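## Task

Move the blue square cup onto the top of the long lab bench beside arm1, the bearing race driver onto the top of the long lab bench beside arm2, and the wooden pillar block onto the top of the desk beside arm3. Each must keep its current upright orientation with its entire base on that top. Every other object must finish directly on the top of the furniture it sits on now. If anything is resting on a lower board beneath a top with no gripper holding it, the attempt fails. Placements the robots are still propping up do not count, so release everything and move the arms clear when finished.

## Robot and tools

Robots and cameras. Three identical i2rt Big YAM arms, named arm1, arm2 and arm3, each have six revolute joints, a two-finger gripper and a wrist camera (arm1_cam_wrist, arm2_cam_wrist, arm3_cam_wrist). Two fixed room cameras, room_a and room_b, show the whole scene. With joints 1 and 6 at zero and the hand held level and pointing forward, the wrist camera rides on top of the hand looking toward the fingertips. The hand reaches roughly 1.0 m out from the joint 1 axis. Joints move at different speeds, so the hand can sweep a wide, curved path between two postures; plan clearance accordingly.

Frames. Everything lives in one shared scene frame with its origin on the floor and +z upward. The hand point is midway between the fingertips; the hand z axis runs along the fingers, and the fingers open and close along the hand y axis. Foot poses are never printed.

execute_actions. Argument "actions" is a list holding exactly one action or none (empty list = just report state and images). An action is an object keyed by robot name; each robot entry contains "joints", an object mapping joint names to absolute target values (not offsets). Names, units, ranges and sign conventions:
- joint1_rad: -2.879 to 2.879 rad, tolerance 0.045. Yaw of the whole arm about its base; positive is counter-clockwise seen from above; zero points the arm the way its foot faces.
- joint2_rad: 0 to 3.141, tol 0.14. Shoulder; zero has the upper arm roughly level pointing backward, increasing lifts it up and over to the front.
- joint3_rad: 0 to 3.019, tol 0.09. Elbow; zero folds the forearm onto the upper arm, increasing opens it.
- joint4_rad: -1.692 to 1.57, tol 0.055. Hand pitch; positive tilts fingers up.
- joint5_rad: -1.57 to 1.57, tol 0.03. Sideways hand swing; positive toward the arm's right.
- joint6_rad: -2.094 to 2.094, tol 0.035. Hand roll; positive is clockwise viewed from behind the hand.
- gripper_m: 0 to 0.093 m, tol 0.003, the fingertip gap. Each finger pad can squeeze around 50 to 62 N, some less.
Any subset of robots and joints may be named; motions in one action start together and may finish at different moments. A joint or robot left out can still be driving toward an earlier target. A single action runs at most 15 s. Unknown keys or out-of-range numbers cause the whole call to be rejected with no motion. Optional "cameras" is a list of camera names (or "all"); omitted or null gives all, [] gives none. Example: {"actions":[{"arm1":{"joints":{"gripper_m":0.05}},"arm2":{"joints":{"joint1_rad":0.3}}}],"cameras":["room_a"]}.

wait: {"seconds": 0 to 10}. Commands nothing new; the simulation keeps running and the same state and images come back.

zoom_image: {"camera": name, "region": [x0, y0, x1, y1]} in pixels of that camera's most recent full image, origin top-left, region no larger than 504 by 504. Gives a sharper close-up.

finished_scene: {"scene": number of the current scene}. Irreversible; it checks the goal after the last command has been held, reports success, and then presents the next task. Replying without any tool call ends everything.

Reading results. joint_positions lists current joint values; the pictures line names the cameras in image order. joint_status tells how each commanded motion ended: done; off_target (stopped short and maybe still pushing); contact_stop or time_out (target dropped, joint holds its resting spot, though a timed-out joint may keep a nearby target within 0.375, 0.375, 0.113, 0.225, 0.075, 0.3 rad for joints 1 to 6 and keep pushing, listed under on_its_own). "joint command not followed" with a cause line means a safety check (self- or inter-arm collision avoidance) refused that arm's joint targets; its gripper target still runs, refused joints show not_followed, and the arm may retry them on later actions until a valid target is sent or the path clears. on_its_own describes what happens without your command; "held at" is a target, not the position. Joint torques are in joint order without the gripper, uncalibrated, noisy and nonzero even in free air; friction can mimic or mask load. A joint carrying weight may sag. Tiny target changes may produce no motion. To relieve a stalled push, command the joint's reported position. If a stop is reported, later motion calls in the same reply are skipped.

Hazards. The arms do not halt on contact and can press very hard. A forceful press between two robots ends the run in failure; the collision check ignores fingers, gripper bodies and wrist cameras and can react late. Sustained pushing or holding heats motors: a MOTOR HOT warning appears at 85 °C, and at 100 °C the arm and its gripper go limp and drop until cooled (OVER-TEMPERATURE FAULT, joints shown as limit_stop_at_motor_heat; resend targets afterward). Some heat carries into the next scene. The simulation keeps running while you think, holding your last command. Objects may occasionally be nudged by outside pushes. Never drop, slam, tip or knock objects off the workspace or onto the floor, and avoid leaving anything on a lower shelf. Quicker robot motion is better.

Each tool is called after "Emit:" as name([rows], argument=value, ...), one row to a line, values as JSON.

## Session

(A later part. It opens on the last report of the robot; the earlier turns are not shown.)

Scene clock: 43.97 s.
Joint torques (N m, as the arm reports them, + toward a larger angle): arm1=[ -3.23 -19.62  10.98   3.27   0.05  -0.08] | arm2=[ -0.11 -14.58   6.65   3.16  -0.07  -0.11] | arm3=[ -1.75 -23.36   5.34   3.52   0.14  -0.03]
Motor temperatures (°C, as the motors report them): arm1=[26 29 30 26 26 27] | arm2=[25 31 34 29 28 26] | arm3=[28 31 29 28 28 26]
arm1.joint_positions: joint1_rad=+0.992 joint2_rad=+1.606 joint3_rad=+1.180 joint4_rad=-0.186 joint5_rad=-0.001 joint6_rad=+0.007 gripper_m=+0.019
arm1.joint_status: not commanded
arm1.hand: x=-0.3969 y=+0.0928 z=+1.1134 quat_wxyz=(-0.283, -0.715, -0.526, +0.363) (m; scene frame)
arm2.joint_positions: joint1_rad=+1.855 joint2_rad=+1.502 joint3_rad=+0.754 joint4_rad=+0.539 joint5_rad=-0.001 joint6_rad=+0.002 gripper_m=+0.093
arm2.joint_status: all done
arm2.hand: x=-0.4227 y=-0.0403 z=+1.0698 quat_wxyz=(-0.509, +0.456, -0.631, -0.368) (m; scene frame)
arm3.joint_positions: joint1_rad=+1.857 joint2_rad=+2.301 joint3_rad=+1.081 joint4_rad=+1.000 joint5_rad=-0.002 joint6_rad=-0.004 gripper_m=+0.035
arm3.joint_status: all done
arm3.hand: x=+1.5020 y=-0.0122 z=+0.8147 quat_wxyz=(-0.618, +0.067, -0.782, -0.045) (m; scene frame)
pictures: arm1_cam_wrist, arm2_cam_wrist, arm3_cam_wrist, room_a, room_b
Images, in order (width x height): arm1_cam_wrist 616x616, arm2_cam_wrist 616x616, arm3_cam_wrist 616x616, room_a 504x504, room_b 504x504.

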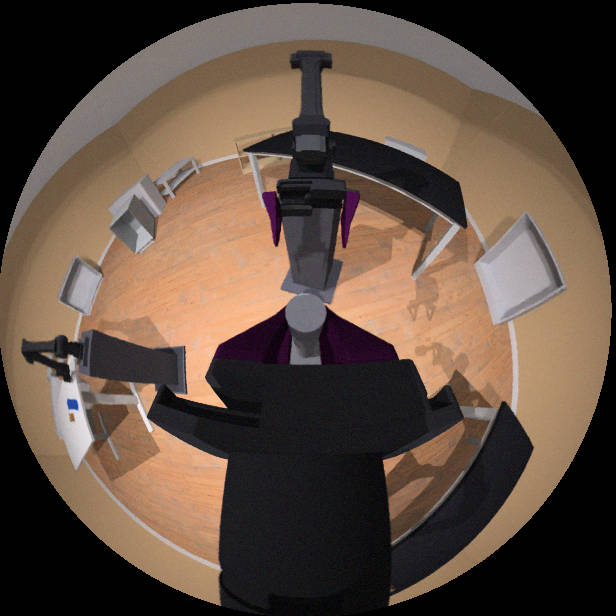

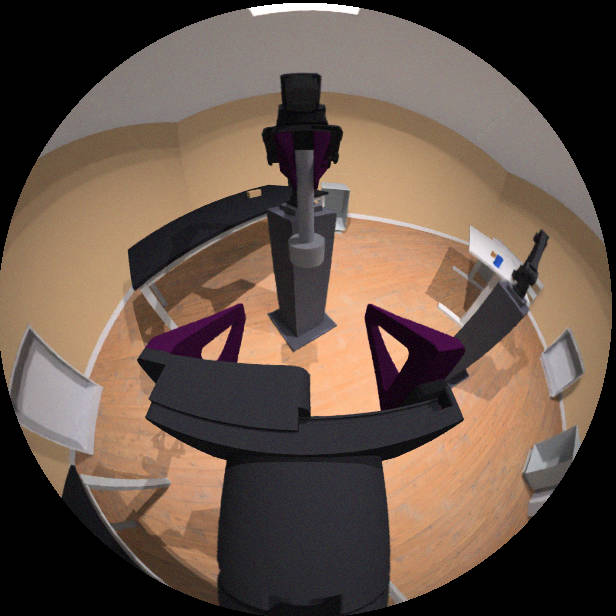

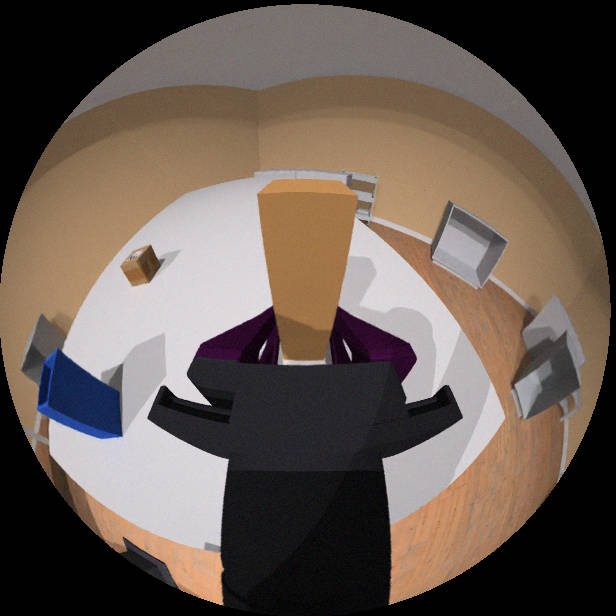

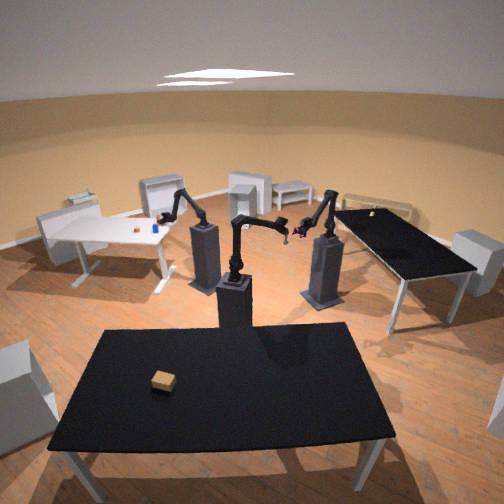

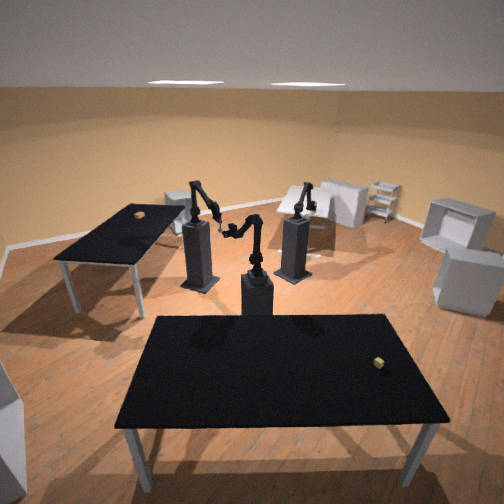

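Emit:
execute_actions([
  {"arm2":{"joints":{"joint2_rad":1.795,"joint3_rad":1.225,"joint4_rad":0.36}},"arm3":{"joints":{"joint2_rad":2.32,"joint4_rad":1.05}}},
], cameras=["arm1_cam_wrist","arm2_cam_wrist","room_a"])

Emit:
zoom_image(camera="room_a", region=[250, 200, 330, 256])

Scene clock: 47.97 s.
Joint torques (N m, as the arm reports them, + toward a larger angle): arm1=[ -2.36 -19.97  11.11   3.42   0.1   -0.08] | arm2=[ -0.05 -21.12  11.02   1.56  -0.05  -0.09] | arm3=[ -1.65 -21.11   5.48   3.63   0.14  -0.02]
Motor temperatures (°C, as the motors report them): arm1=[26 29 30 26 26 27] | arm2=[25 31 34 29 28 26] | arm3=[28 31 29 28 28 26]
arm1.joint_positions: joint1_rad=+0.992 joint2_rad=+1.606 joint3_rad=+1.180 joint4_rad=-0.186 joint5_rad=-0.001 joint6_rad=+0.007 gripper_m=+0.019
arm1.joint_status: not commanded
arm1.hand: x=-0.3969 y=+0.0928 z=+1.1134 quat_wxyz=(-0.283, -0.715, -0.526, +0.363) (m; scene frame)
arm2.joint_positions: joint1_rad=+1.855 joint2_rad=+1.786 joint3_rad=+1.191 joint4_rad=+0.377 joint5_rad=-0.001 joint6_rad=+0.002 gripper_m=+0.093
arm2.joint_status: all done
arm2.hand: x=-0.3784 y=+0.0940 z=+1.0858 quat_wxyz=(-0.506, +0.458, -0.633, -0.366) (m; scene frame)
arm3.joint_positions: joint1_rad=+1.857 joint2_rad=+2.311 joint3_rad=+1.081 joint4_rad=+1.026 joint5_rad=-0.002 joint6_rad=-0.004 gripper_m=+0.035
arm3.joint_status: all done
arm3.hand: x=+1.5015 y=-0.0123 z=+0.8141 quat_wxyz=(-0.624, +0.067, -0.777, -0.046) (m; scene frame)
pictures: arm1_cam_wrist, arm2_cam_wrist, room_a
Images, in order (width x height): arm1_cam_wrist 616x616, arm2_cam_wrist 616x616, room_a 504x504.

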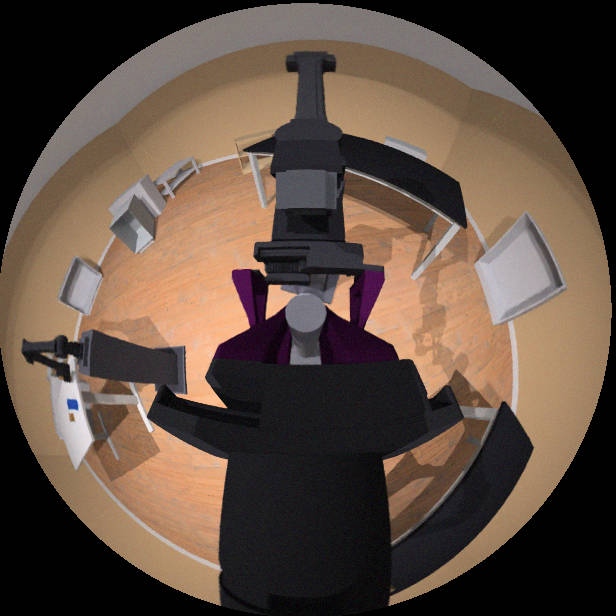

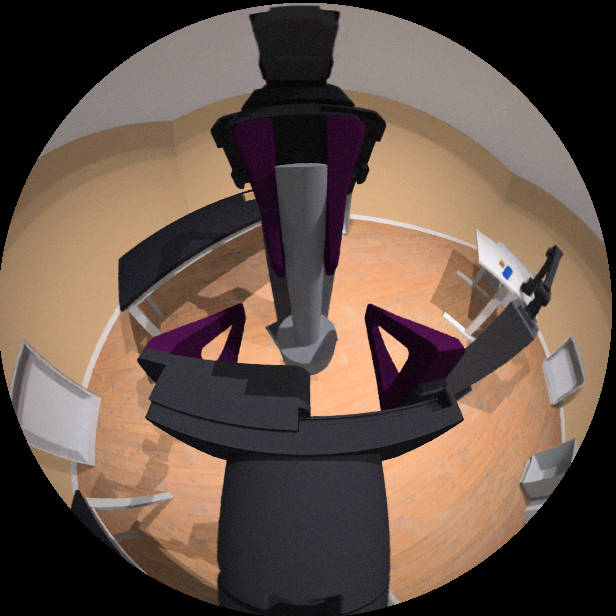

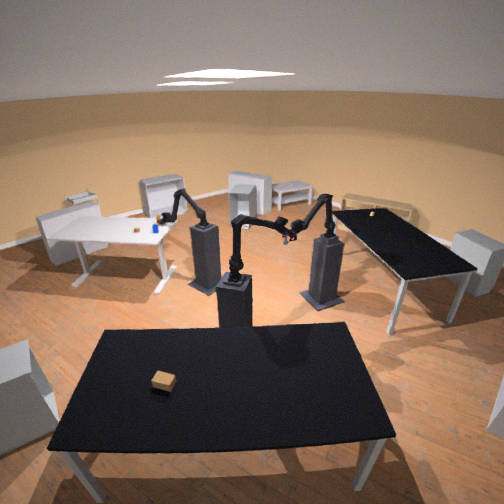

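Region (250, 200, 330, 256) of room_a's 504x504 image, scaled by 6.300, with more detail than that image has; it fills the top 353 rows of this view, and the rest is white.

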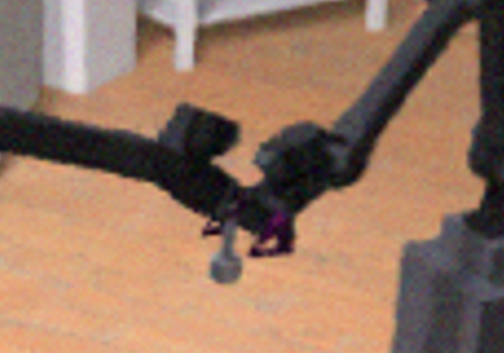

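Emit:
execute_actions([
  {"arm2":{"joints":{"gripper_m":0.0}},"arm3":{"joints":{"gripper_m":0.093,"joint2_rad":2.30}}},
], cameras=["arm2_cam_wrist"])

Scene clock: 49.97 s.
Joint torques (N m, as the arm reports them, + toward a larger angle): arm1=[ -3.12 -19.95  10.89   3.26   0.02  -0.04] | arm2=[ -0.01 -20.32  11.03   1.59  -0.12  -0.08] | arm3=[ -1.59 -22.81   5.45   3.65   0.15  -0.03]
Motor temperatures (°C, as the motors report them): arm1=[26 29 31 26 26 27] | arm2=[25 31 34 29 28 26] | arm3=[28 31 29 28 28 26]
arm1.joint_positions: joint1_rad=+0.992 joint2_rad=+1.606 joint3_rad=+1.180 joint4_rad=-0.186 joint5_rad=+0.000 joint6_rad=+0.004 gripper_m=+0.019
arm1.joint_status: not commanded
arm1.hand: x=-0.3971 y=+0.0928 z=+1.1135 quat_wxyz=(-0.282, -0.714, -0.527, +0.363) (m; scene frame)
arm2.joint_positions: joint1_rad=+1.855 joint2_rad=+1.786 joint3_rad=+1.191 joint4_rad=+0.377 joint5_rad=+0.000 joint6_rad=-0.001 gripper_m=+0.019
arm2.joint_status: gripper_m off_target (ended at +0.019, target +0.000)
arm2.hand: x=-0.3782 y=+0.0939 z=+1.0858 quat_wxyz=(-0.506, +0.459, -0.633, -0.365) (m; scene frame)
arm3.joint_positions: joint1_rad=+1.857 joint2_rad=+2.311 joint3_rad=+1.081 joint4_rad=+1.026 joint5_rad=-0.002 joint6_rad=-0.004 gripper_m=+0.093
arm3.joint_status: all done
arm3.hand: x=+1.5015 y=-0.0123 z=+0.8141 quat_wxyz=(-0.624, +0.067, -0.777, -0.046) (m; scene frame)
pictures: arm2_cam_wrist
Images, in order (width x height): arm2_cam_wrist 616x616.

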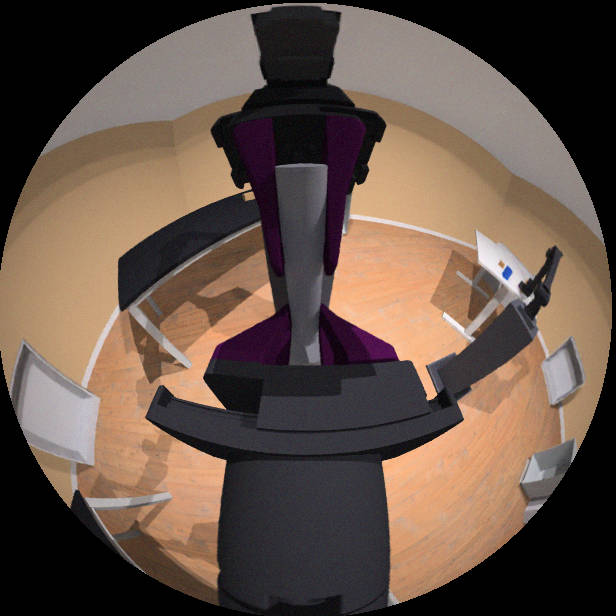

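Emit:
execute_actions([
  {"arm1":{"joints":{"gripper_m":0.093}},"arm3":{"joints":{"joint2_rad":1.8,"joint3_rad":0.78}}},
], cameras=[])

Emit:
execute_actions([
  {"arm1":{"joints":{"joint2_rad":1.25,"joint3_rad":1.0}},"arm3":{"joints":{"joint1_rad":2.23,"joint2_rad":1.61,"joint3_rad":0.81,"joint4_rad":0.125}}},
], cameras=["arm3_cam_wrist"])

Scene clock: 55.00 s.
Joint torques (N m, as the arm reports them, + toward a larger angle): arm1=[ -2.81 -15.53  11.12   2.55   0.    -0.04] | arm2=[ -0.43 -21.62  10.96   2.34  -0.08  -0.09] | arm3=[ -1.62 -16.94   4.55   3.13   0.14  -0.02]
Motor temperatures (°C, as the motors report them): arm1=[26 29 31 26 26 27] | arm2=[25 31 35 29 28 26] | arm3=[28 31 28 28 28 26]
arm1.joint_positions: joint1_rad=+0.992 joint2_rad=+1.569 joint3_rad=+1.180 joint4_rad=-0.161 joint5_rad=-0.001 joint6_rad=+0.004 gripper_m=+0.093
arm1.joint_status: all done
arm1.hand: x=-0.3975 y=+0.0929 z=+1.1418 quat_wxyz=(-0.298, -0.703, -0.518, +0.385) (m; scene frame)
arm2.joint_positions: joint1_rad=+1.855 joint2_rad=+1.792 joint3_rad=+1.191 joint4_rad=+0.355 joint5_rad=+0.000 joint6_rad=-0.001 gripper_m=+0.019
arm2.joint_status: not commanded
arm2.hand: x=-0.3785 y=+0.0933 z=+1.0759 quat_wxyz=(-0.497, +0.464, -0.640, -0.358) (m; scene frame)
arm3.joint_positions: joint1_rad=+1.857 joint2_rad=+1.796 joint3_rad=+0.784 joint4_rad=+1.035 joint5_rad=-0.002 joint6_rad=-0.004 gripper_m=+0.093
arm3.joint_status: all done
arm3.hand: x=+1.4302 y=-0.0218 z=+1.0265 quat_wxyz=(-0.708, +0.061, -0.702, -0.053) (m; scene frame)
pictures: none
No camera images: the call's "cameras" was empty. Leave "cameras" out to get every camera's image.

Scene clock: 56.50 s.
Joint torques (N m, as the arm reports them, + toward a larger angle): arm1=[ -3.02 -10.83   8.43   2.38   0.02  -0.02] | arm2=[ -0.43 -21.59  10.92   2.28  -0.09  -0.06] | arm3=[ -1.59 -15.55   7.5    1.72   0.13  -0.02]
Motor temperatures (°C, as the motors report them): arm1=[26 29 31 26 26 27] | arm2=[25 31 35 29 28 26] | arm3=[28 31 29 28 28 26]
arm1.joint_positions: joint1_rad=+0.992 joint2_rad=+1.247 joint3_rad=+1.000 joint4_rad=-0.156 joint5_rad=-0.001 joint6_rad=+0.004 gripper_m=+0.093
arm1.joint_status: all done
arm1.hand: x=-0.3735 y=+0.1791 z=+1.2276 quat_wxyz=(-0.336, -0.673, -0.495, +0.435) (m; scene frame)
arm2.joint_positions: joint1_rad=+1.855 joint2_rad=+1.792 joint3_rad=+1.191 joint4_rad=+0.355 joint5_rad=+0.000 joint6_rad=-0.001 gripper_m=+0.019
arm2.joint_status: not commanded
arm2.hand: x=-0.3785 y=+0.0933 z=+1.0759 quat_wxyz=(-0.497, +0.464, -0.640, -0.358) (m; scene frame)
arm3.joint_positions: joint1_rad=+2.237 joint2_rad=+1.612 joint3_rad=+0.784 joint4_rad=+0.136 joint5_rad=-0.001 joint6_rad=-0.004 gripper_m=+0.093
arm3.joint_status: all done
arm3.hand: x=+1.2903 y=+0.1624 z=+0.9281 quat_wxyz=(-0.403, +0.245, -0.875, -0.110) (m; scene frame)
pictures: arm3_cam_wrist
Images, in order (width x height): arm3_cam_wrist 616x616.

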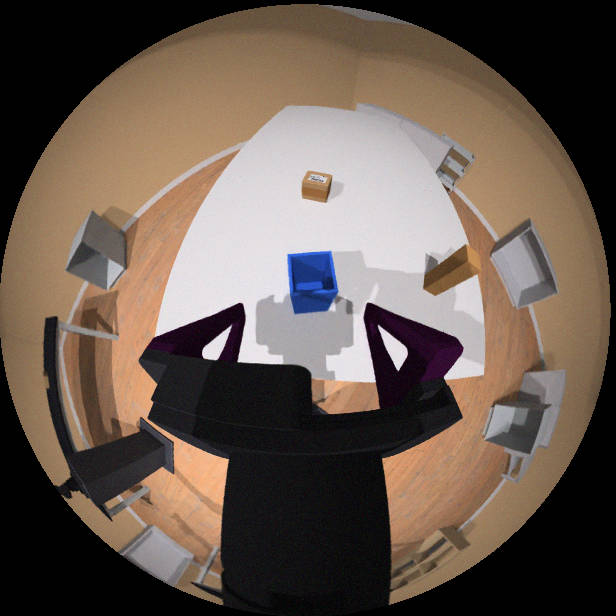

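Emit:
execute_actions([
  {"arm1":{"joints":{"joint1_rad":2.17,"joint2_rad":1.52,"joint3_rad":0.62,"joint4_rad":0.665}},"arm2":{"joints":{"joint1_rad":-1.68,"joint2_rad":2.09,"joint3_rad":1.13,"joint4_rad":0.82}},"arm3":{"joints":{"joint1_rad":2.218,"joint2_rad":1.89,"joint3_rad":0.945,"joint4_rad":0.31}}},
])

Scene clock: 63.97 s.
Joint torques (N m, as the arm reports them, + toward a larger angle): arm1=[ -3.22 -12.64   6.78   2.81   0.03  -0.02] | arm2=[  1.   -27.27   6.48   4.01  -0.19  -0.04] | arm3=[ -2.08 -20.57   6.36   3.24   0.12  -0.03]
Motor temperatures (°C, as the motors report them): arm1=[26 28 30 26 26 27] | arm2=[25 31 34 30 28 26] | arm3=[28 30 29 28 28 26]
arm1.joint_positions: joint1_rad=+2.173 joint2_rad=+1.526 joint3_rad=+0.610 joint4_rad=+0.641 joint5_rad=-0.001 joint6_rad=+0.004 gripper_m=+0.093
arm1.joint_status: all done
arm1.hand: x=+0.2111 y=+0.3787 z=+1.0574 quat_wxyz=(-0.576, -0.267, -0.747, +0.197) (m; scene frame)
arm2.joint_positions: joint1_rad=-1.691 joint2_rad=+2.137 joint3_rad=+1.122 joint4_rad=+0.771 joint5_rad=+0.002 joint6_rad=-0.001 gripper_m=+0.019
arm2.joint_status: all done
arm2.hand: x=-1.0848 y=-1.1367 z=+0.9028 quat_wxyz=(-0.254, -0.718, -0.322, +0.562) (m; scene frame)
arm3.joint_positions: joint1_rad=+2.232 joint2_rad=+1.912 joint3_rad=+0.922 joint4_rad=+0.289 joint5_rad=-0.001 joint6_rad=-0.004 gripper_m=+0.093
arm3.joint_status: all done
arm3.hand: x=+1.3398 y=+0.1880 z=+0.8461 quat_wxyz=(-0.399, +0.243, -0.878, -0.107) (m; scene frame)
pictures: arm1_cam_wrist, arm2_cam_wrist, arm3_cam_wrist, room_a, room_b
Images, in order (width x height): arm1_cam_wrist 616x616, arm2_cam_wrist 616x616, arm3_cam_wrist 616x616, room_a 504x504, room_b 504x504.

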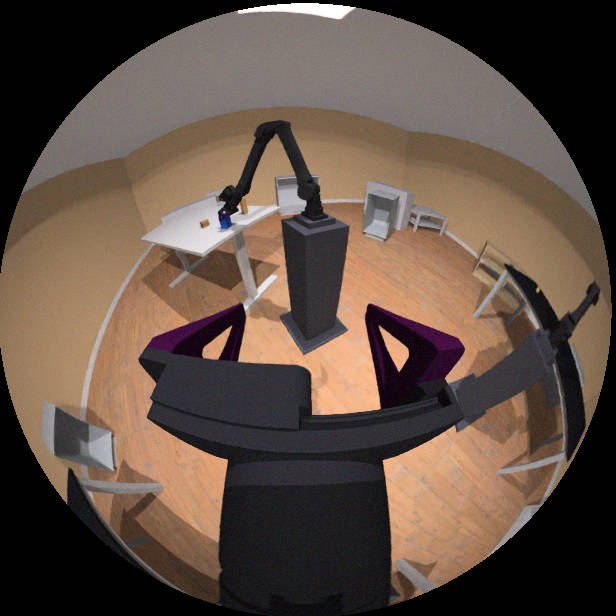

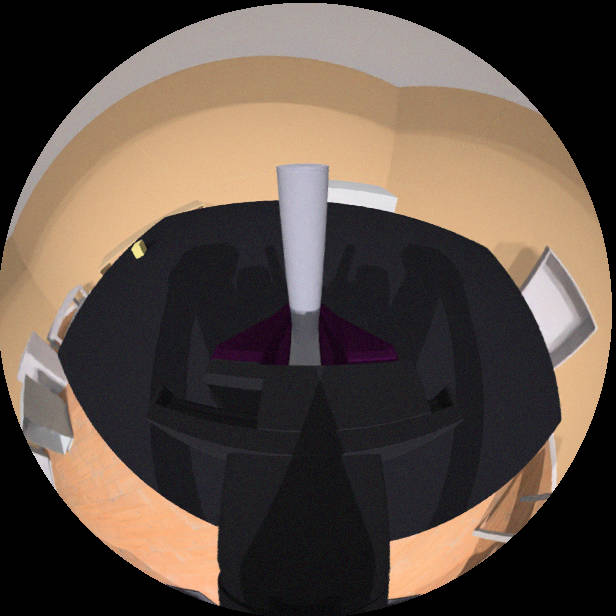

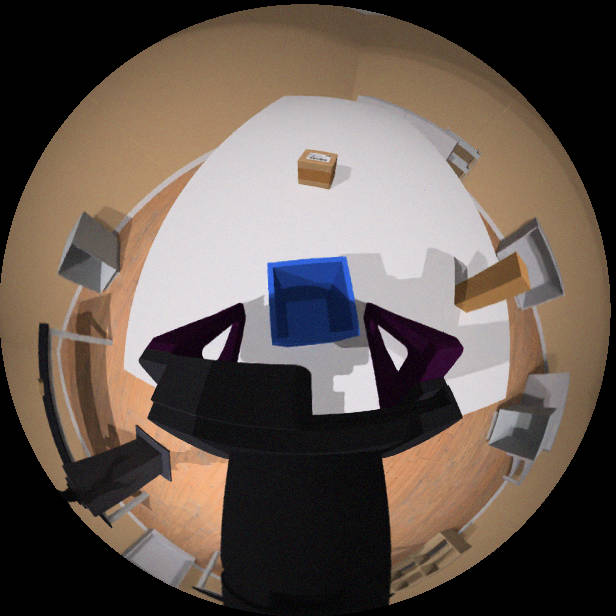

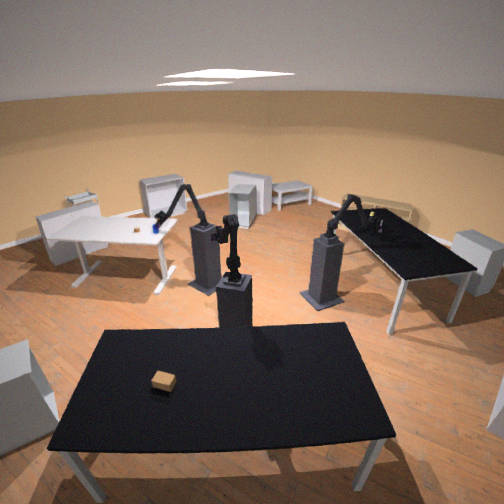

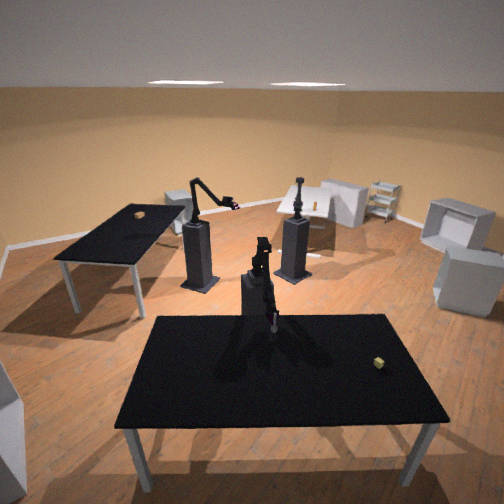

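Emit:
execute_actions([
  {"arm2":{"joints":{"joint2_rad":2.235,"joint4_rad":0.95}},"arm3":{"joints":{"gripper_m":0.03}}},
], cameras=["arm3_cam_wrist","room_a"])

Emit:
zoom_image(camera="room_a", region=[340, 200, 420, 250])

Scene clock: 67.03 s.
Joint torques (N m, as the arm reports them, + toward a larger angle): arm1=[ -1.87 -11.55   6.88   2.73   0.05  -0.07] | arm2=[  0.92 -24.87   5.76   4.23  -0.18  -0.08] | arm3=[ -2.11 -20.56   6.38   3.24   0.12  -0.03]
Motor temperatures (°C, as the motors report them): arm1=[26 28 30 26 26 27] | arm2=[25 31 34 30 28 26] | arm3=[28 30 29 28 28 26]
arm1.joint_positions: joint1_rad=+2.173 joint2_rad=+1.526 joint3_rad=+0.610 joint4_rad=+0.641 joint5_rad=-0.001 joint6_rad=+0.004 gripper_m=+0.093
arm1.joint_status: not commanded
arm1.hand: x=+0.2111 y=+0.3787 z=+1.0574 quat_wxyz=(-0.576, -0.267, -0.747, +0.197) (m; scene frame)
arm2.joint_positions: joint1_rad=-1.691 joint2_rad=+2.249 joint3_rad=+1.122 joint4_rad=+0.896 joint5_rad=+0.002 joint6_rad=-0.001 gripper_m=+0.019
arm2.joint_status: all done
arm2.hand: x=-1.0803 y=-1.1318 z=+0.8541 quat_wxyz=(-0.256, -0.714, -0.320, +0.567) (m; scene frame)
arm3.joint_positions: joint1_rad=+2.231 joint2_rad=+1.912 joint3_rad=+0.922 joint4_rad=+0.289 joint5_rad=-0.001 joint6_rad=-0.004 gripper_m=+0.053
arm3.joint_status: gripper_m off_target (ended at +0.053, target +0.030)
arm3.hand: x=+1.3400 y=+0.1878 z=+0.8461 quat_wxyz=(-0.399, +0.243, -0.878, -0.107) (m; scene frame)
pictures: arm3_cam_wrist, room_a
Images, in order (width x height): arm3_cam_wrist 616x616, room_a 504x504.

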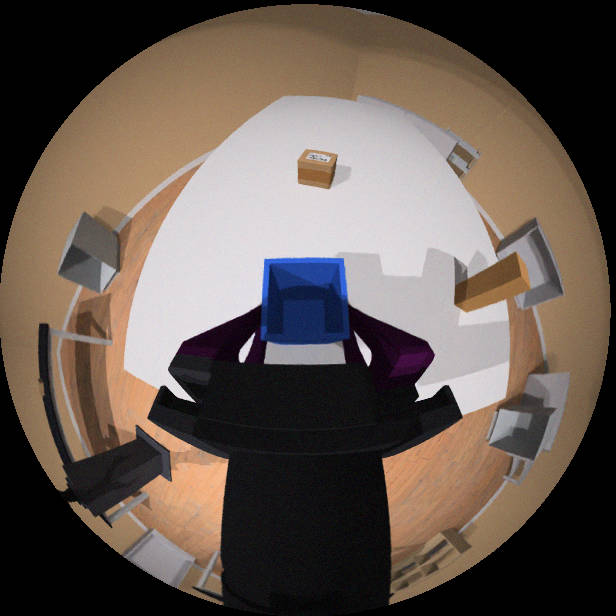

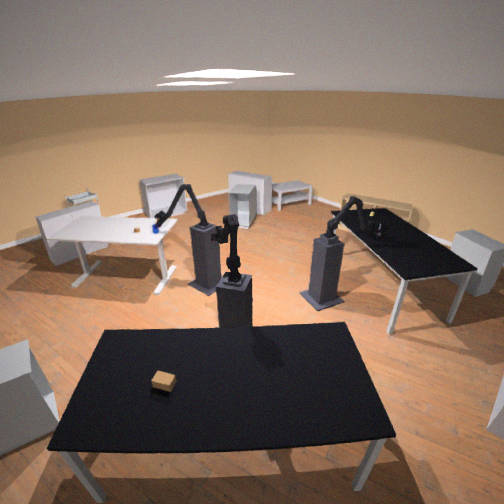

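Region (340, 200, 420, 250) of room_a's 504x504 image, scaled by 6.300, with more detail than that image has; it fills the top 315 rows of this view, and the rest is white.

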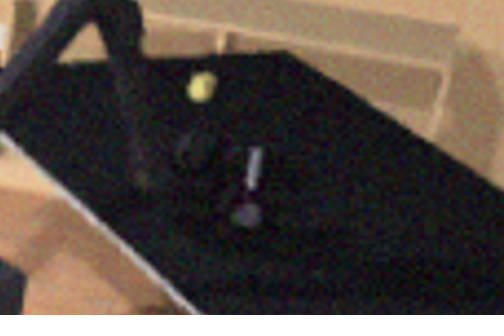

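Emit:
execute_actions([
  {"arm2":{"joints":{"joint2_rad":2.29,"joint4_rad":0.99}},"arm3":{"joints":{"joint2_rad":1.565,"joint3_rad":1.285,"joint4_rad":-0.44}}},
], cameras=[])

Scene clock: 70.10 s.
Joint torques (N m, as the arm reports them, + toward a larger angle): arm1=[ -2.67 -11.41   6.83   2.73   0.05  -0.06] | arm2=[  0.86 -22.96   5.4    4.26  -0.19  -0.08] | arm3=[ -2.09 -20.6    8.56   1.96   0.12  -0.03]
Motor temperatures (°C, as the motors report them): arm1=[26 28 30 26 26 27] | arm2=[25 31 34 30 28 26] | arm3=[28 30 29 28 28 26]
arm1.joint_positions: joint1_rad=+2.173 joint2_rad=+1.526 joint3_rad=+0.610 joint4_rad=+0.641 joint5_rad=-0.001 joint6_rad=+0.004 gripper_m=+0.093
arm1.joint_status: not commanded
arm1.hand: x=+0.2111 y=+0.3787 z=+1.0574 quat_wxyz=(-0.576, -0.267, -0.747, +0.197) (m; scene frame)
arm2.joint_positions: joint1_rad=-1.691 joint2_rad=+2.284 joint3_rad=+1.122 joint4_rad=+0.935 joint5_rad=+0.002 joint6_rad=-0.001 gripper_m=+0.019
arm2.joint_status: all done
arm2.hand: x=-1.0781 y=-1.1296 z=+0.8398 quat_wxyz=(-0.257, -0.713, -0.320, +0.569) (m; scene frame)
arm3.joint_positions: joint1_rad=+2.231 joint2_rad=+1.591 joint3_rad=+1.271 joint4_rad=-0.435 joint5_rad=-0.001 joint6_rad=-0.004 gripper_m=+0.053
arm3.joint_status: all done
arm3.hand: x=+1.3681 y=+0.2053 z=+1.0779 quat_wxyz=(-0.375, +0.245, -0.888, -0.101) (m; scene frame)
pictures: none
No camera images: the call's "cameras" was empty. Leave "cameras" out to get every camera's image.

Emit:
execute_actions([
  {"arm2":{"joints":{"joint2_rad":2.33,"joint4_rad":1.02}},"arm3":{"joints":{"joint1_rad":-2.125,"joint4_rad":-0.39}}},
], cameras=["arm1_cam_wrist","arm3_cam_wrist","room_b"])

Scene clock: 74.50 s.
Joint torques (N m, as the arm reports them, + toward a larger angle): arm1=[ -2.57 -11.84   6.72   2.67   0.01  -0.04] | arm2=[  0.86 -20.76   5.38   3.83  -0.18  -0.06] | arm3=[ -0.66 -20.25   8.65   3.13   0.05  -0.03]
Motor temperatures (°C, as the motors report them): arm1=[26 28 30 26 26 27] | arm2=[25 31 33 30 28 26] | arm3=[28 30 29 28 28 26]
arm1.joint_positions: joint1_rad=+2.173 joint2_rad=+1.526 joint3_rad=+0.610 joint4_rad=+0.641 joint5_rad=-0.001 joint6_rad=+0.004 gripper_m=+0.093
arm1.joint_status: not commanded
arm1.hand: x=+0.2111 y=+0.3787 z=+1.0574 quat_wxyz=(-0.576, -0.267, -0.747, +0.197) (m; scene frame)
arm2.joint_positions: joint1_rad=-1.691 joint2_rad=+2.299 joint3_rad=+1.122 joint4_rad=+0.977 joint5_rad=+0.002 joint6_rad=-0.001 gripper_m=+0.019
arm2.joint_status: all done
arm2.hand: x=-1.0779 y=-1.1294 z=+0.8394 quat_wxyz=(-0.261, -0.705, -0.316, +0.578) (m; scene frame)
arm3.joint_positions: joint1_rad=-2.129 joint2_rad=+1.591 joint3_rad=+1.271 joint4_rad=-0.409 joint5_rad=+0.002 joint6_rad=-0.004 gripper_m=+0.054
arm3.joint_status: all done
arm3.hand: x=+0.3200 y=+0.2881 z=+1.0952 quat_wxyz=(+0.132, -0.859, +0.308, +0.388) (m; scene frame)
pictures: arm1_cam_wrist, arm3_cam_wrist, room_b
Images, in order (width x height): arm1_cam_wrist 616x616, arm3_cam_wrist 616x616, room_b 504x504.

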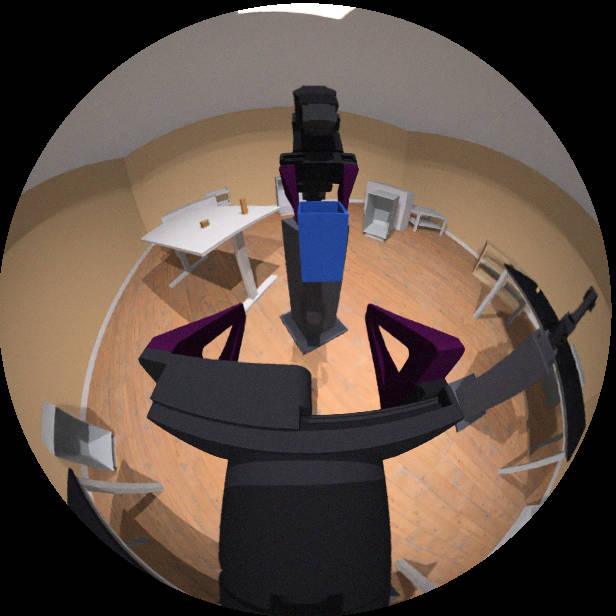

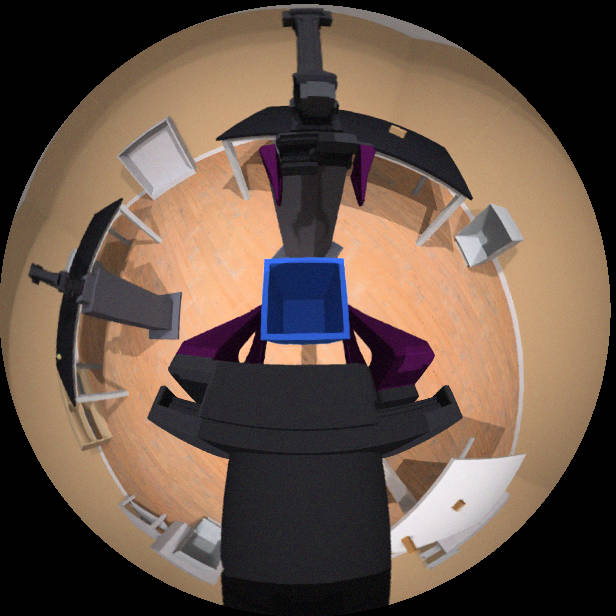

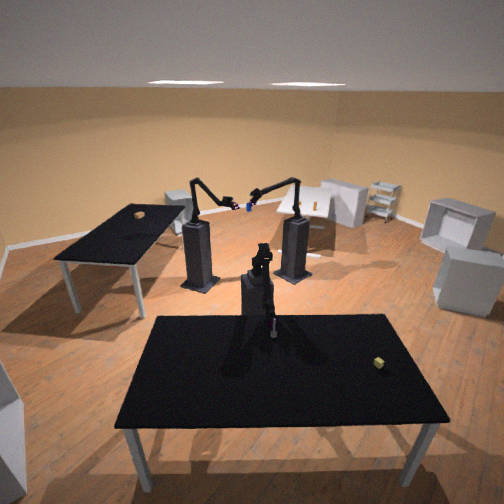

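Emit:
execute_actions([
  {"arm1":{"joints":{"joint1_rad":2.14,"joint2_rad":1.84,"joint3_rad":1.025,"joint4_rad":0.58}},"arm2":{"joints":{"gripper_m":0.093,"joint2_rad":2.30,"joint4_rad":0.99}}},
], cameras=["arm1_cam_wrist","arm3_cam_wrist","room_b"])

Emit:
zoom_image(camera="room_b", region=[215, 180, 285, 225])

Scene clock: 77.53 s.
Joint torques (N m, as the arm reports them, + toward a larger angle): arm1=[ -2.41 -17.66   9.48   1.43   0.03  -0.07] | arm2=[  0.79 -23.27   5.26   2.7   -0.18  -0.07] | arm3=[ -0.26 -20.34   8.67   3.12  -0.01  -0.02]
Motor temperatures (°C, as the motors report them): arm1=[26 28 30 26 26 27] | arm2=[25 31 33 30 28 26] | arm3=[28 30 29 28 28 26]
arm1.joint_positions: joint1_rad=+2.142 joint2_rad=+1.849 joint3_rad=+0.985 joint4_rad=+0.589 joint5_rad=-0.001 joint6_rad=+0.004 gripper_m=+0.093
arm1.joint_status: all done
arm1.hand: x=+0.3023 y=+0.2784 z=+1.0356 quat_wxyz=(-0.573, -0.279, -0.743, +0.206) (m; scene frame)
arm2.joint_positions: joint1_rad=-1.691 joint2_rad=+2.299 joint3_rad=+1.122 joint4_rad=+0.977 joint5_rad=+0.002 joint6_rad=-0.001 gripper_m=+0.093
arm2.joint_status: all done
arm2.hand: x=-1.0779 y=-1.1294 z=+0.8394 quat_wxyz=(-0.261, -0.705, -0.316, +0.578) (m; scene frame)
arm3.joint_positions: joint1_rad=-2.129 joint2_rad=+1.591 joint3_rad=+1.271 joint4_rad=-0.409 joint5_rad=+0.002 joint6_rad=-0.004 gripper_m=+0.054
arm3.joint_status: not commanded
arm3.hand: x=+0.3200 y=+0.2881 z=+1.0952 quat_wxyz=(+0.132, -0.859, +0.308, +0.388) (m; scene frame)
pictures: arm1_cam_wrist, arm3_cam_wrist, room_b
Images, in order (width x height): arm1_cam_wrist 616x616, arm3_cam_wrist 616x616, room_b 504x504.

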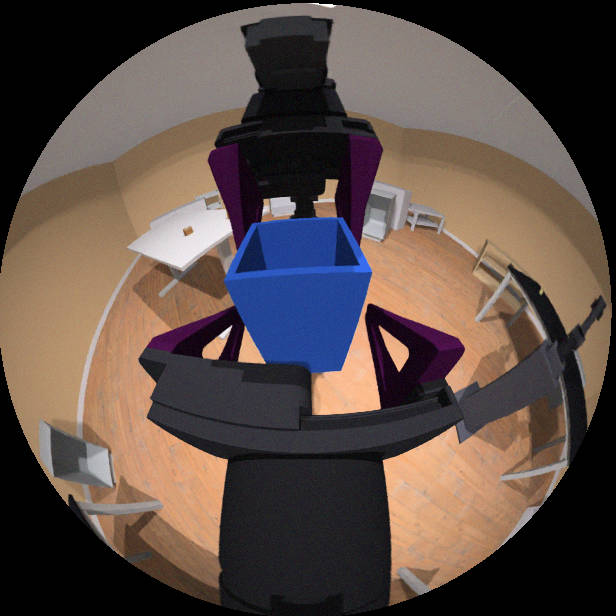

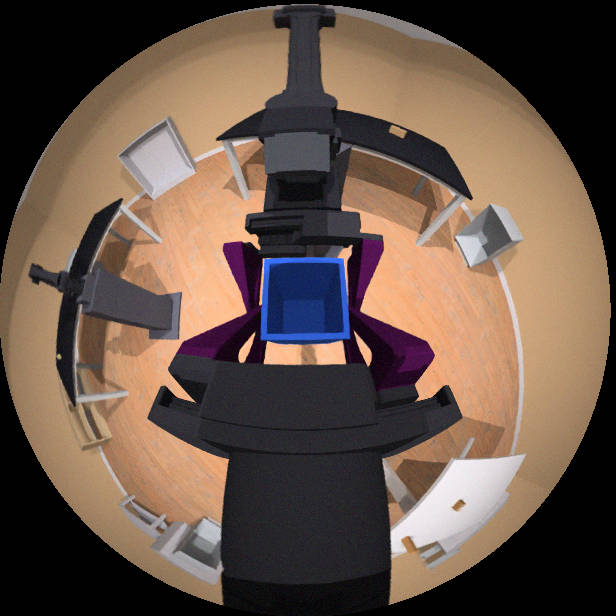

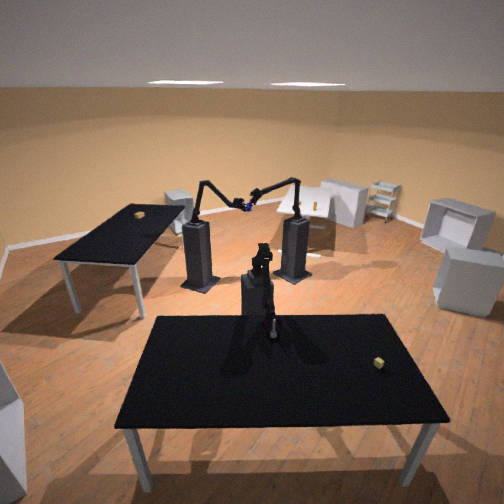

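Region (215, 180, 285, 225) of room_b's 504x504 image, scaled by 7.200, with more detail than that image has; it fills the top 324 rows of this view, and the rest is white.

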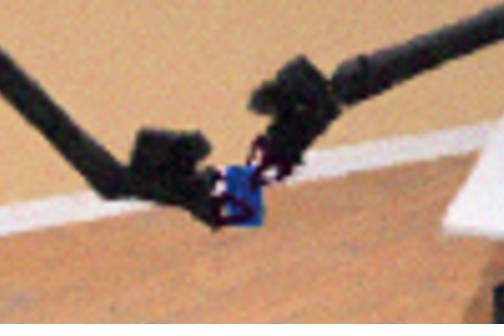

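Clear separation. Close arm1, retract arm2.

Emit:
execute_actions([
  {"arm1":{"joints":{"gripper_m":0.03}},"arm2":{"joints":{"joint2_rad":1.75,"joint3_rad":0.78}}},
], cameras=[])

Scene clock: 79.77 s.
Joint torques (N m, as the arm reports them, + toward a larger angle): arm1=[ -2.72 -17.49   9.31   1.46   0.13  -0.03] | arm2=[  1.11 -15.89   5.39   2.59  -0.21  -0.05] | arm3=[ -0.25 -20.26   8.64   3.14   0.03  -0.03]
Motor temperatures (°C, as the motors report them): arm1=[26 28 30 26 26 27] | arm2=[25 31 33 30 28 26] | arm3=[28 30 30 28 28 26]
arm1.joint_positions: joint1_rad=+2.143 joint2_rad=+1.849 joint3_rad=+0.985 joint4_rad=+0.588 joint5_rad=-0.004 joint6_rad=+0.000 gripper_m=+0.054
arm1.joint_status: gripper_m off_target (ended at +0.054, target +0.030)
arm1.hand: x=+0.3029 y=+0.2791 z=+1.0355 quat_wxyz=(-0.573, -0.276, -0.744, +0.206) (m; scene frame)
arm2.joint_positions: joint1_rad=-1.691 joint2_rad=+1.731 joint3_rad=+0.795 joint4_rad=+0.977 joint5_rad=+0.002 joint6_rad=-0.001 gripper_m=+0.093
arm2.joint_status: all done
arm2.hand: x=-1.0182 y=-1.0604 z=+1.0685 quat_wxyz=(-0.297, -0.631, -0.283, +0.658) (m; scene frame)
arm3.joint_positions: joint1_rad=-2.128 joint2_rad=+1.591 joint3_rad=+1.271 joint4_rad=-0.409 joint5_rad=+0.001 joint6_rad=-0.004 gripper_m=+0.054
arm3.joint_status: not commanded
arm3.hand: x=+0.3197 y=+0.2878 z=+1.0952 quat_wxyz=(+0.131, -0.859, +0.308, +0.388) (m; scene frame)
pictures: none
No camera images: the call's "cameras" was empty. Leave "cameras" out to get every camera's image.

Emit:
execute_actions([
  {"arm3":{"joints":{"gripper_m":0.093}}},
], cameras=[])

Emit:
execute_actions([
  {"arm3":{"joints":{"joint2_rad":1.35}}},
], cameras=[])

Emit:
execute_actions([
  {"arm1":{"joints":{"joint1_rad":-1.1,"joint2_rad":2.16,"joint3_rad":1.06,"joint4_rad":0.91}},"arm3":{"joints":{"joint2_rad":0.7}},"arm2":{"joints":{"joint2_rad":1.0,"joint4_rad":0}}},
], cameras=[])

Emit:
execute_actions([
  {"arm1":{"joints":{"joint2_rad":2.345,"joint4_rad":1.09}}},
], cameras=["room_a","room_b"])

Emit:
zoom_image(camera="room_b", region=[110, 195, 200, 255])

Scene clock: 82.80 s.
Joint torques (N m, as the arm reports them, + toward a larger angle): arm1=[ -2.35 -17.29   9.31   1.51   0.08   0.03] | arm2=[  0.95 -15.67   5.36   2.66  -0.17  -0.08] | arm3=[ -0.4  -20.01   8.66   3.13   0.03  -0.03]
Motor temperatures (°C, as the motors report them): arm1=[26 28 30 26 26 27] | arm2=[25 31 32 30 28 26] | arm3=[28 31 30 28 28 26]
arm1.joint_positions: joint1_rad=+2.143 joint2_rad=+1.849 joint3_rad=+0.985 joint4_rad=+0.587 joint5_rad=-0.002 joint6_rad=+0.000 gripper_m=+0.054
arm1.joint_status: not commanded
arm1.hand: x=+0.3027 y=+0.2790 z=+1.0353 quat_wxyz=(-0.572, -0.277, -0.744, +0.206) (m; scene frame)
arm2.joint_positions: joint1_rad=-1.691 joint2_rad=+1.731 joint3_rad=+0.795 joint4_rad=+0.977 joint5_rad=+0.002 joint6_rad=-0.001 gripper_m=+0.093
arm2.joint_status: not commanded
arm2.hand: x=-1.0182 y=-1.0604 z=+1.0685 quat_wxyz=(-0.297, -0.631, -0.283, +0.658) (m; scene frame)
arm3.joint_positions: joint1_rad=-2.128 joint2_rad=+1.589 joint3_rad=+1.271 joint4_rad=-0.409 joint5_rad=+0.001 joint6_rad=-0.003 gripper_m=+0.093
arm3.joint_status: all done
arm3.hand: x=+0.3199 y=+0.2876 z=+1.0969 quat_wxyz=(+0.132, -0.858, +0.308, +0.389) (m; scene frame)
pictures: none
No camera images: the call's "cameras" was empty. Leave "cameras" out to get every camera's image.

Scene clock: 84.10 s.
Joint torques (N m, as the arm reports them, + toward a larger angle): arm1=[ -3.3  -17.46   9.36   1.58   0.11   0.  ] | arm2=[  0.87 -15.39   5.46   2.61  -0.2   -0.06] | arm3=[ -0.28 -15.52   9.27   3.06   0.03  -0.03]
Motor temperatures (°C, as the motors report them): arm1=[26 28 30 26 26 27] | arm2=[25 31 32 30 28 26] | arm3=[28 30 30 28 28 26]
arm1.joint_positions: joint1_rad=+2.143 joint2_rad=+1.849 joint3_rad=+0.985 joint4_rad=+0.587 joint5_rad=-0.002 joint6_rad=+0.000 gripper_m=+0.054
arm1.joint_status: not commanded
arm1.hand: x=+0.3027 y=+0.2790 z=+1.0353 quat_wxyz=(-0.572, -0.277, -0.744, +0.206) (m; scene frame)
arm2.joint_positions: joint1_rad=-1.691 joint2_rad=+1.731 joint3_rad=+0.795 joint4_rad=+0.977 joint5_rad=+0.002 joint6_rad=-0.001 gripper_m=+0.093
arm2.joint_status: not commanded
arm2.hand: x=-1.0182 y=-1.0604 z=+1.0685 quat_wxyz=(-0.297, -0.631, -0.283, +0.658) (m; scene frame)
arm3.joint_positions: joint1_rad=-2.128 joint2_rad=+1.357 joint3_rad=+1.271 joint4_rad=-0.406 joint5_rad=+0.001 joint6_rad=-0.003 gripper_m=+0.093
arm3.joint_status: all done
arm3.hand: x=+0.3512 y=+0.2652 z=+1.2378 quat_wxyz=(+0.167, -0.806, +0.291, +0.487) (m; scene frame)
pictures: none
No camera images: the call's "cameras" was empty. Leave "cameras" out to get every camera's image.

Scene clock: 86.97 s.
Joint torques (N m, as the arm reports them, + toward a larger angle): arm1=[ -2.26 -20.87   5.21   2.9   -0.06   0.  ] | arm2=[ 0.9  -7.83  9.24  1.46 -0.19 -0.07] | arm3=[-0.55 -3.05  8.08  2.89  0.04 -0.03]
Motor temperatures (°C, as the motors report them): arm1=[26 29 30 26 26 27] | arm2=[25 31 33 30 28 26] | arm3=[28 30 30 28 28 26]
arm1.joint_positions: joint1_rad=-1.104 joint2_rad=+2.181 joint3_rad=+1.052 joint4_rad=+0.884 joint5_rad=+0.002 joint6_rad=+0.000 gripper_m=+0.054
arm1.joint_status: all done
arm1.hand: x=-0.6873 y=+1.2242 z=+0.8968 quat_wxyz=(+0.246, -0.728, +0.310, +0.559) (m; scene frame)
arm2.joint_positions: joint1_rad=-1.691 joint2_rad=+0.994 joint3_rad=+0.788 joint4_rad=+0.021 joint5_rad=+0.002 joint6_rad=-0.001 gripper_m=+0.093
arm2.joint_status: all done
arm2.hand: x=-0.9298 y=-0.9593 z=+1.2336 quat_wxyz=(-0.264, -0.701, -0.315, +0.583) (m; scene frame)
arm3.joint_positions: joint1_rad=-2.128 joint2_rad=+0.705 joint3_rad=+1.271 joint4_rad=-0.400 joint5_rad=+0.001 joint6_rad=-0.003 gripper_m=+0.093
arm3.joint_status: all done
arm3.hand: x=+0.5586 y=+0.1027 z=+1.5437 quat_wxyz=(+0.253, -0.606, +0.222, +0.721) (m; scene frame)
pictures: none
No camera images: the call's "cameras" was empty. Leave "cameras" out to get every camera's image.

Scene clock: 88.10 s.
Joint torques (N m, as the arm reports them, + toward a larger angle): arm1=[ -2.49 -20.94   4.16   2.62  -0.04  -0.04] | arm2=[ 1.17 -8.18  9.27  1.38 -0.19 -0.04] | arm3=[-0.47 -3.1   8.12  2.87  0.03 -0.03]
Motor temperatures (°C, as the motors report them): arm1=[26 29 30 26 26 27] | arm2=[25 31 33 30 28 26] | arm3=[28 30 30 28 28 26]
arm1.joint_positions: joint1_rad=-1.104 joint2_rad=+2.371 joint3_rad=+1.050 joint4_rad=+1.062 joint5_rad=+0.002 joint6_rad=+0.000 gripper_m=+0.054
arm1.joint_status: all done
arm1.hand: x=-0.6700 y=+1.2072 z=+0.8128 quat_wxyz=(+0.244, -0.732, +0.312, +0.554) (m; scene frame)
arm2.joint_positions: joint1_rad=-1.691 joint2_rad=+0.994 joint3_rad=+0.788 joint4_rad=+0.021 joint5_rad=+0.002 joint6_rad=-0.001 gripper_m=+0.093
arm2.joint_status: not commanded
arm2.hand: x=-0.9298 y=-0.9593 z=+1.2336 quat_wxyz=(-0.264, -0.701, -0.315, +0.583) (m; scene frame)
arm3.joint_positions: joint1_rad=-2.128 joint2_rad=+0.705 joint3_rad=+1.271 joint4_rad=-0.400 joint5_rad=+0.001 joint6_rad=-0.003 gripper_m=+0.093
arm3.joint_status: not commanded
arm3.hand: x=+0.5586 y=+0.1027 z=+1.5437 quat_wxyz=(+0.253, -0.606, +0.222, +0.721) (m; scene frame)
pictures: room_a, room_b
Images, in order (width x height): room_a 504x504, room_b 504x504.

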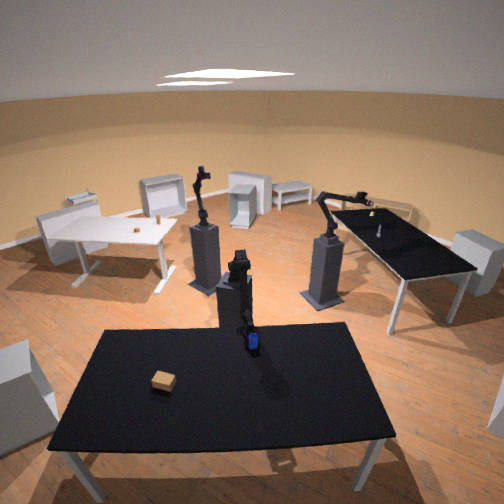

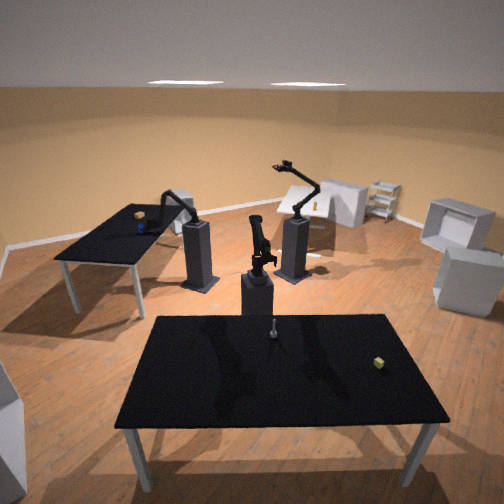

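Region (110, 195, 200, 255) of room_b's 504x504 image, scaled by 5.600, with more detail than that image has.

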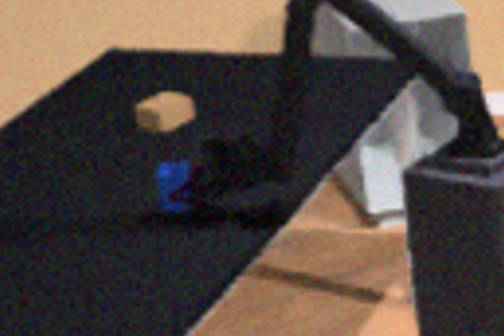

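Emit:
execute_actions([
  {"arm1":{"joints":{"joint2_rad":2.42,"joint4_rad":1.14}}},
], cameras=[])

Scene clock: 90.50 s.
Joint torques (N m, as the arm reports them, + toward a larger angle): arm1=[ -2.49 -20.11   3.6    2.69  -0.04  -0.02] | arm2=[ 1.04 -7.27  9.22  1.38 -0.19 -0.06] | arm3=[-0.55 -3.14  8.11  2.87  0.03 -0.03]
Motor temperatures (°C, as the motors report them): arm1=[26 29 30 26 26 27] | arm2=[25 31 33 30 28 26] | arm3=[28 30 30 28 28 26]
arm1.joint_positions: joint1_rad=-1.104 joint2_rad=+2.427 joint3_rad=+1.050 joint4_rad=+1.117 joint5_rad=+0.002 joint6_rad=+0.000 gripper_m=+0.053
arm1.joint_status: all done
arm1.hand: x=-0.6630 y=+1.2002 z=+0.7892 quat_wxyz=(+0.244, -0.733, +0.312, +0.553) (m; scene frame)
arm2.joint_positions: joint1_rad=-1.691 joint2_rad=+0.994 joint3_rad=+0.788 joint4_rad=+0.021 joint5_rad=+0.002 joint6_rad=-0.001 gripper_m=+0.093
arm2.joint_status: not commanded
arm2.hand: x=-0.9298 y=-0.9593 z=+1.2336 quat_wxyz=(-0.264, -0.701, -0.315, +0.583) (m; scene frame)
arm3.joint_positions: joint1_rad=-2.128 joint2_rad=+0.705 joint3_rad=+1.271 joint4_rad=-0.400 joint5_rad=+0.001 joint6_rad=-0.003 gripper_m=+0.093
arm3.joint_status: not commanded
arm3.hand: x=+0.5586 y=+0.1027 z=+1.5437 quat_wxyz=(+0.253, -0.606, +0.222, +0.721) (m; scene frame)
pictures: none
No camera images: the call's "cameras" was empty. Leave "cameras" out to get every camera's image.

Emit:
execute_actions([
  {"arm1":{"joints":{"joint2_rad":2.46,"joint4_rad":1.17}}},
], cameras=["room_b"])

Emit:
zoom_image(camera="room_b", region=[120, 205, 180, 245])

Scene clock: 92.50 s.
Joint torques (N m, as the arm reports them, + toward a larger angle): arm1=[ -2.93 -17.37   3.55   2.41  -0.06   0.  ] | arm2=[ 0.83 -7.83  9.32  1.38 -0.18 -0.11] | arm3=[-0.46 -3.1   8.1   2.89  0.03 -0.03]
Motor temperatures (°C, as the motors report them): arm1=[26 29 29 26 26 27] | arm2=[25 31 33 30 28 26] | arm3=[28 30 30 28 28 26]
arm1.joint_positions: joint1_rad=-1.104 joint2_rad=+2.442 joint3_rad=+1.050 joint4_rad=+1.155 joint5_rad=+0.002 joint6_rad=+0.000 gripper_m=+0.053
arm1.joint_status: all done
arm1.hand: x=-0.6622 y=+1.1993 z=+0.7890 quat_wxyz=(+0.247, -0.726, +0.309, +0.562) (m; scene frame)
arm2.joint_positions: joint1_rad=-1.691 joint2_rad=+0.994 joint3_rad=+0.788 joint4_rad=+0.021 joint5_rad=+0.002 joint6_rad=-0.001 gripper_m=+0.093
arm2.joint_status: not commanded
arm2.hand: x=-0.9298 y=-0.9593 z=+1.2336 quat_wxyz=(-0.264, -0.701, -0.315, +0.583) (m; scene frame)
arm3.joint_positions: joint1_rad=-2.128 joint2_rad=+0.705 joint3_rad=+1.271 joint4_rad=-0.400 joint5_rad=+0.001 joint6_rad=-0.003 gripper_m=+0.093
arm3.joint_status: not commanded
arm3.hand: x=+0.5586 y=+0.1027 z=+1.5437 quat_wxyz=(+0.253, -0.606, +0.222, +0.721) (m; scene frame)
pictures: room_b
Images, in order (width x height): room_b 504x504.

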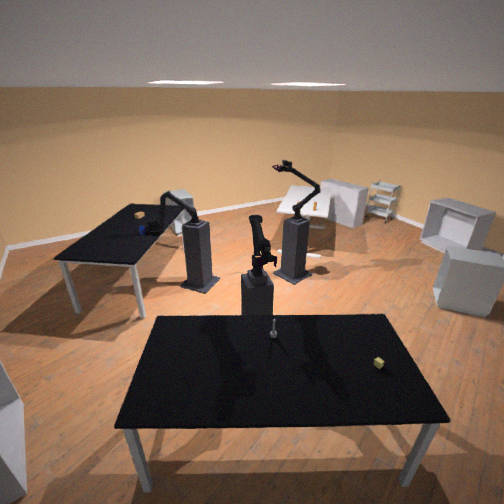

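Region (120, 205, 180, 245) of room_b's 504x504 image, scaled by 8.400, with more detail than that image has.

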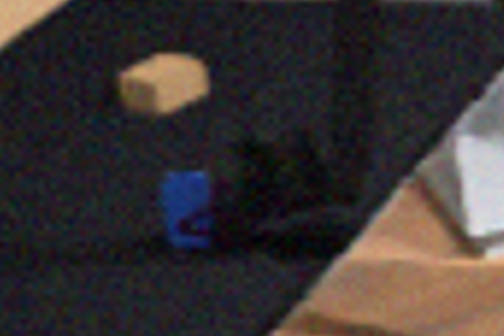

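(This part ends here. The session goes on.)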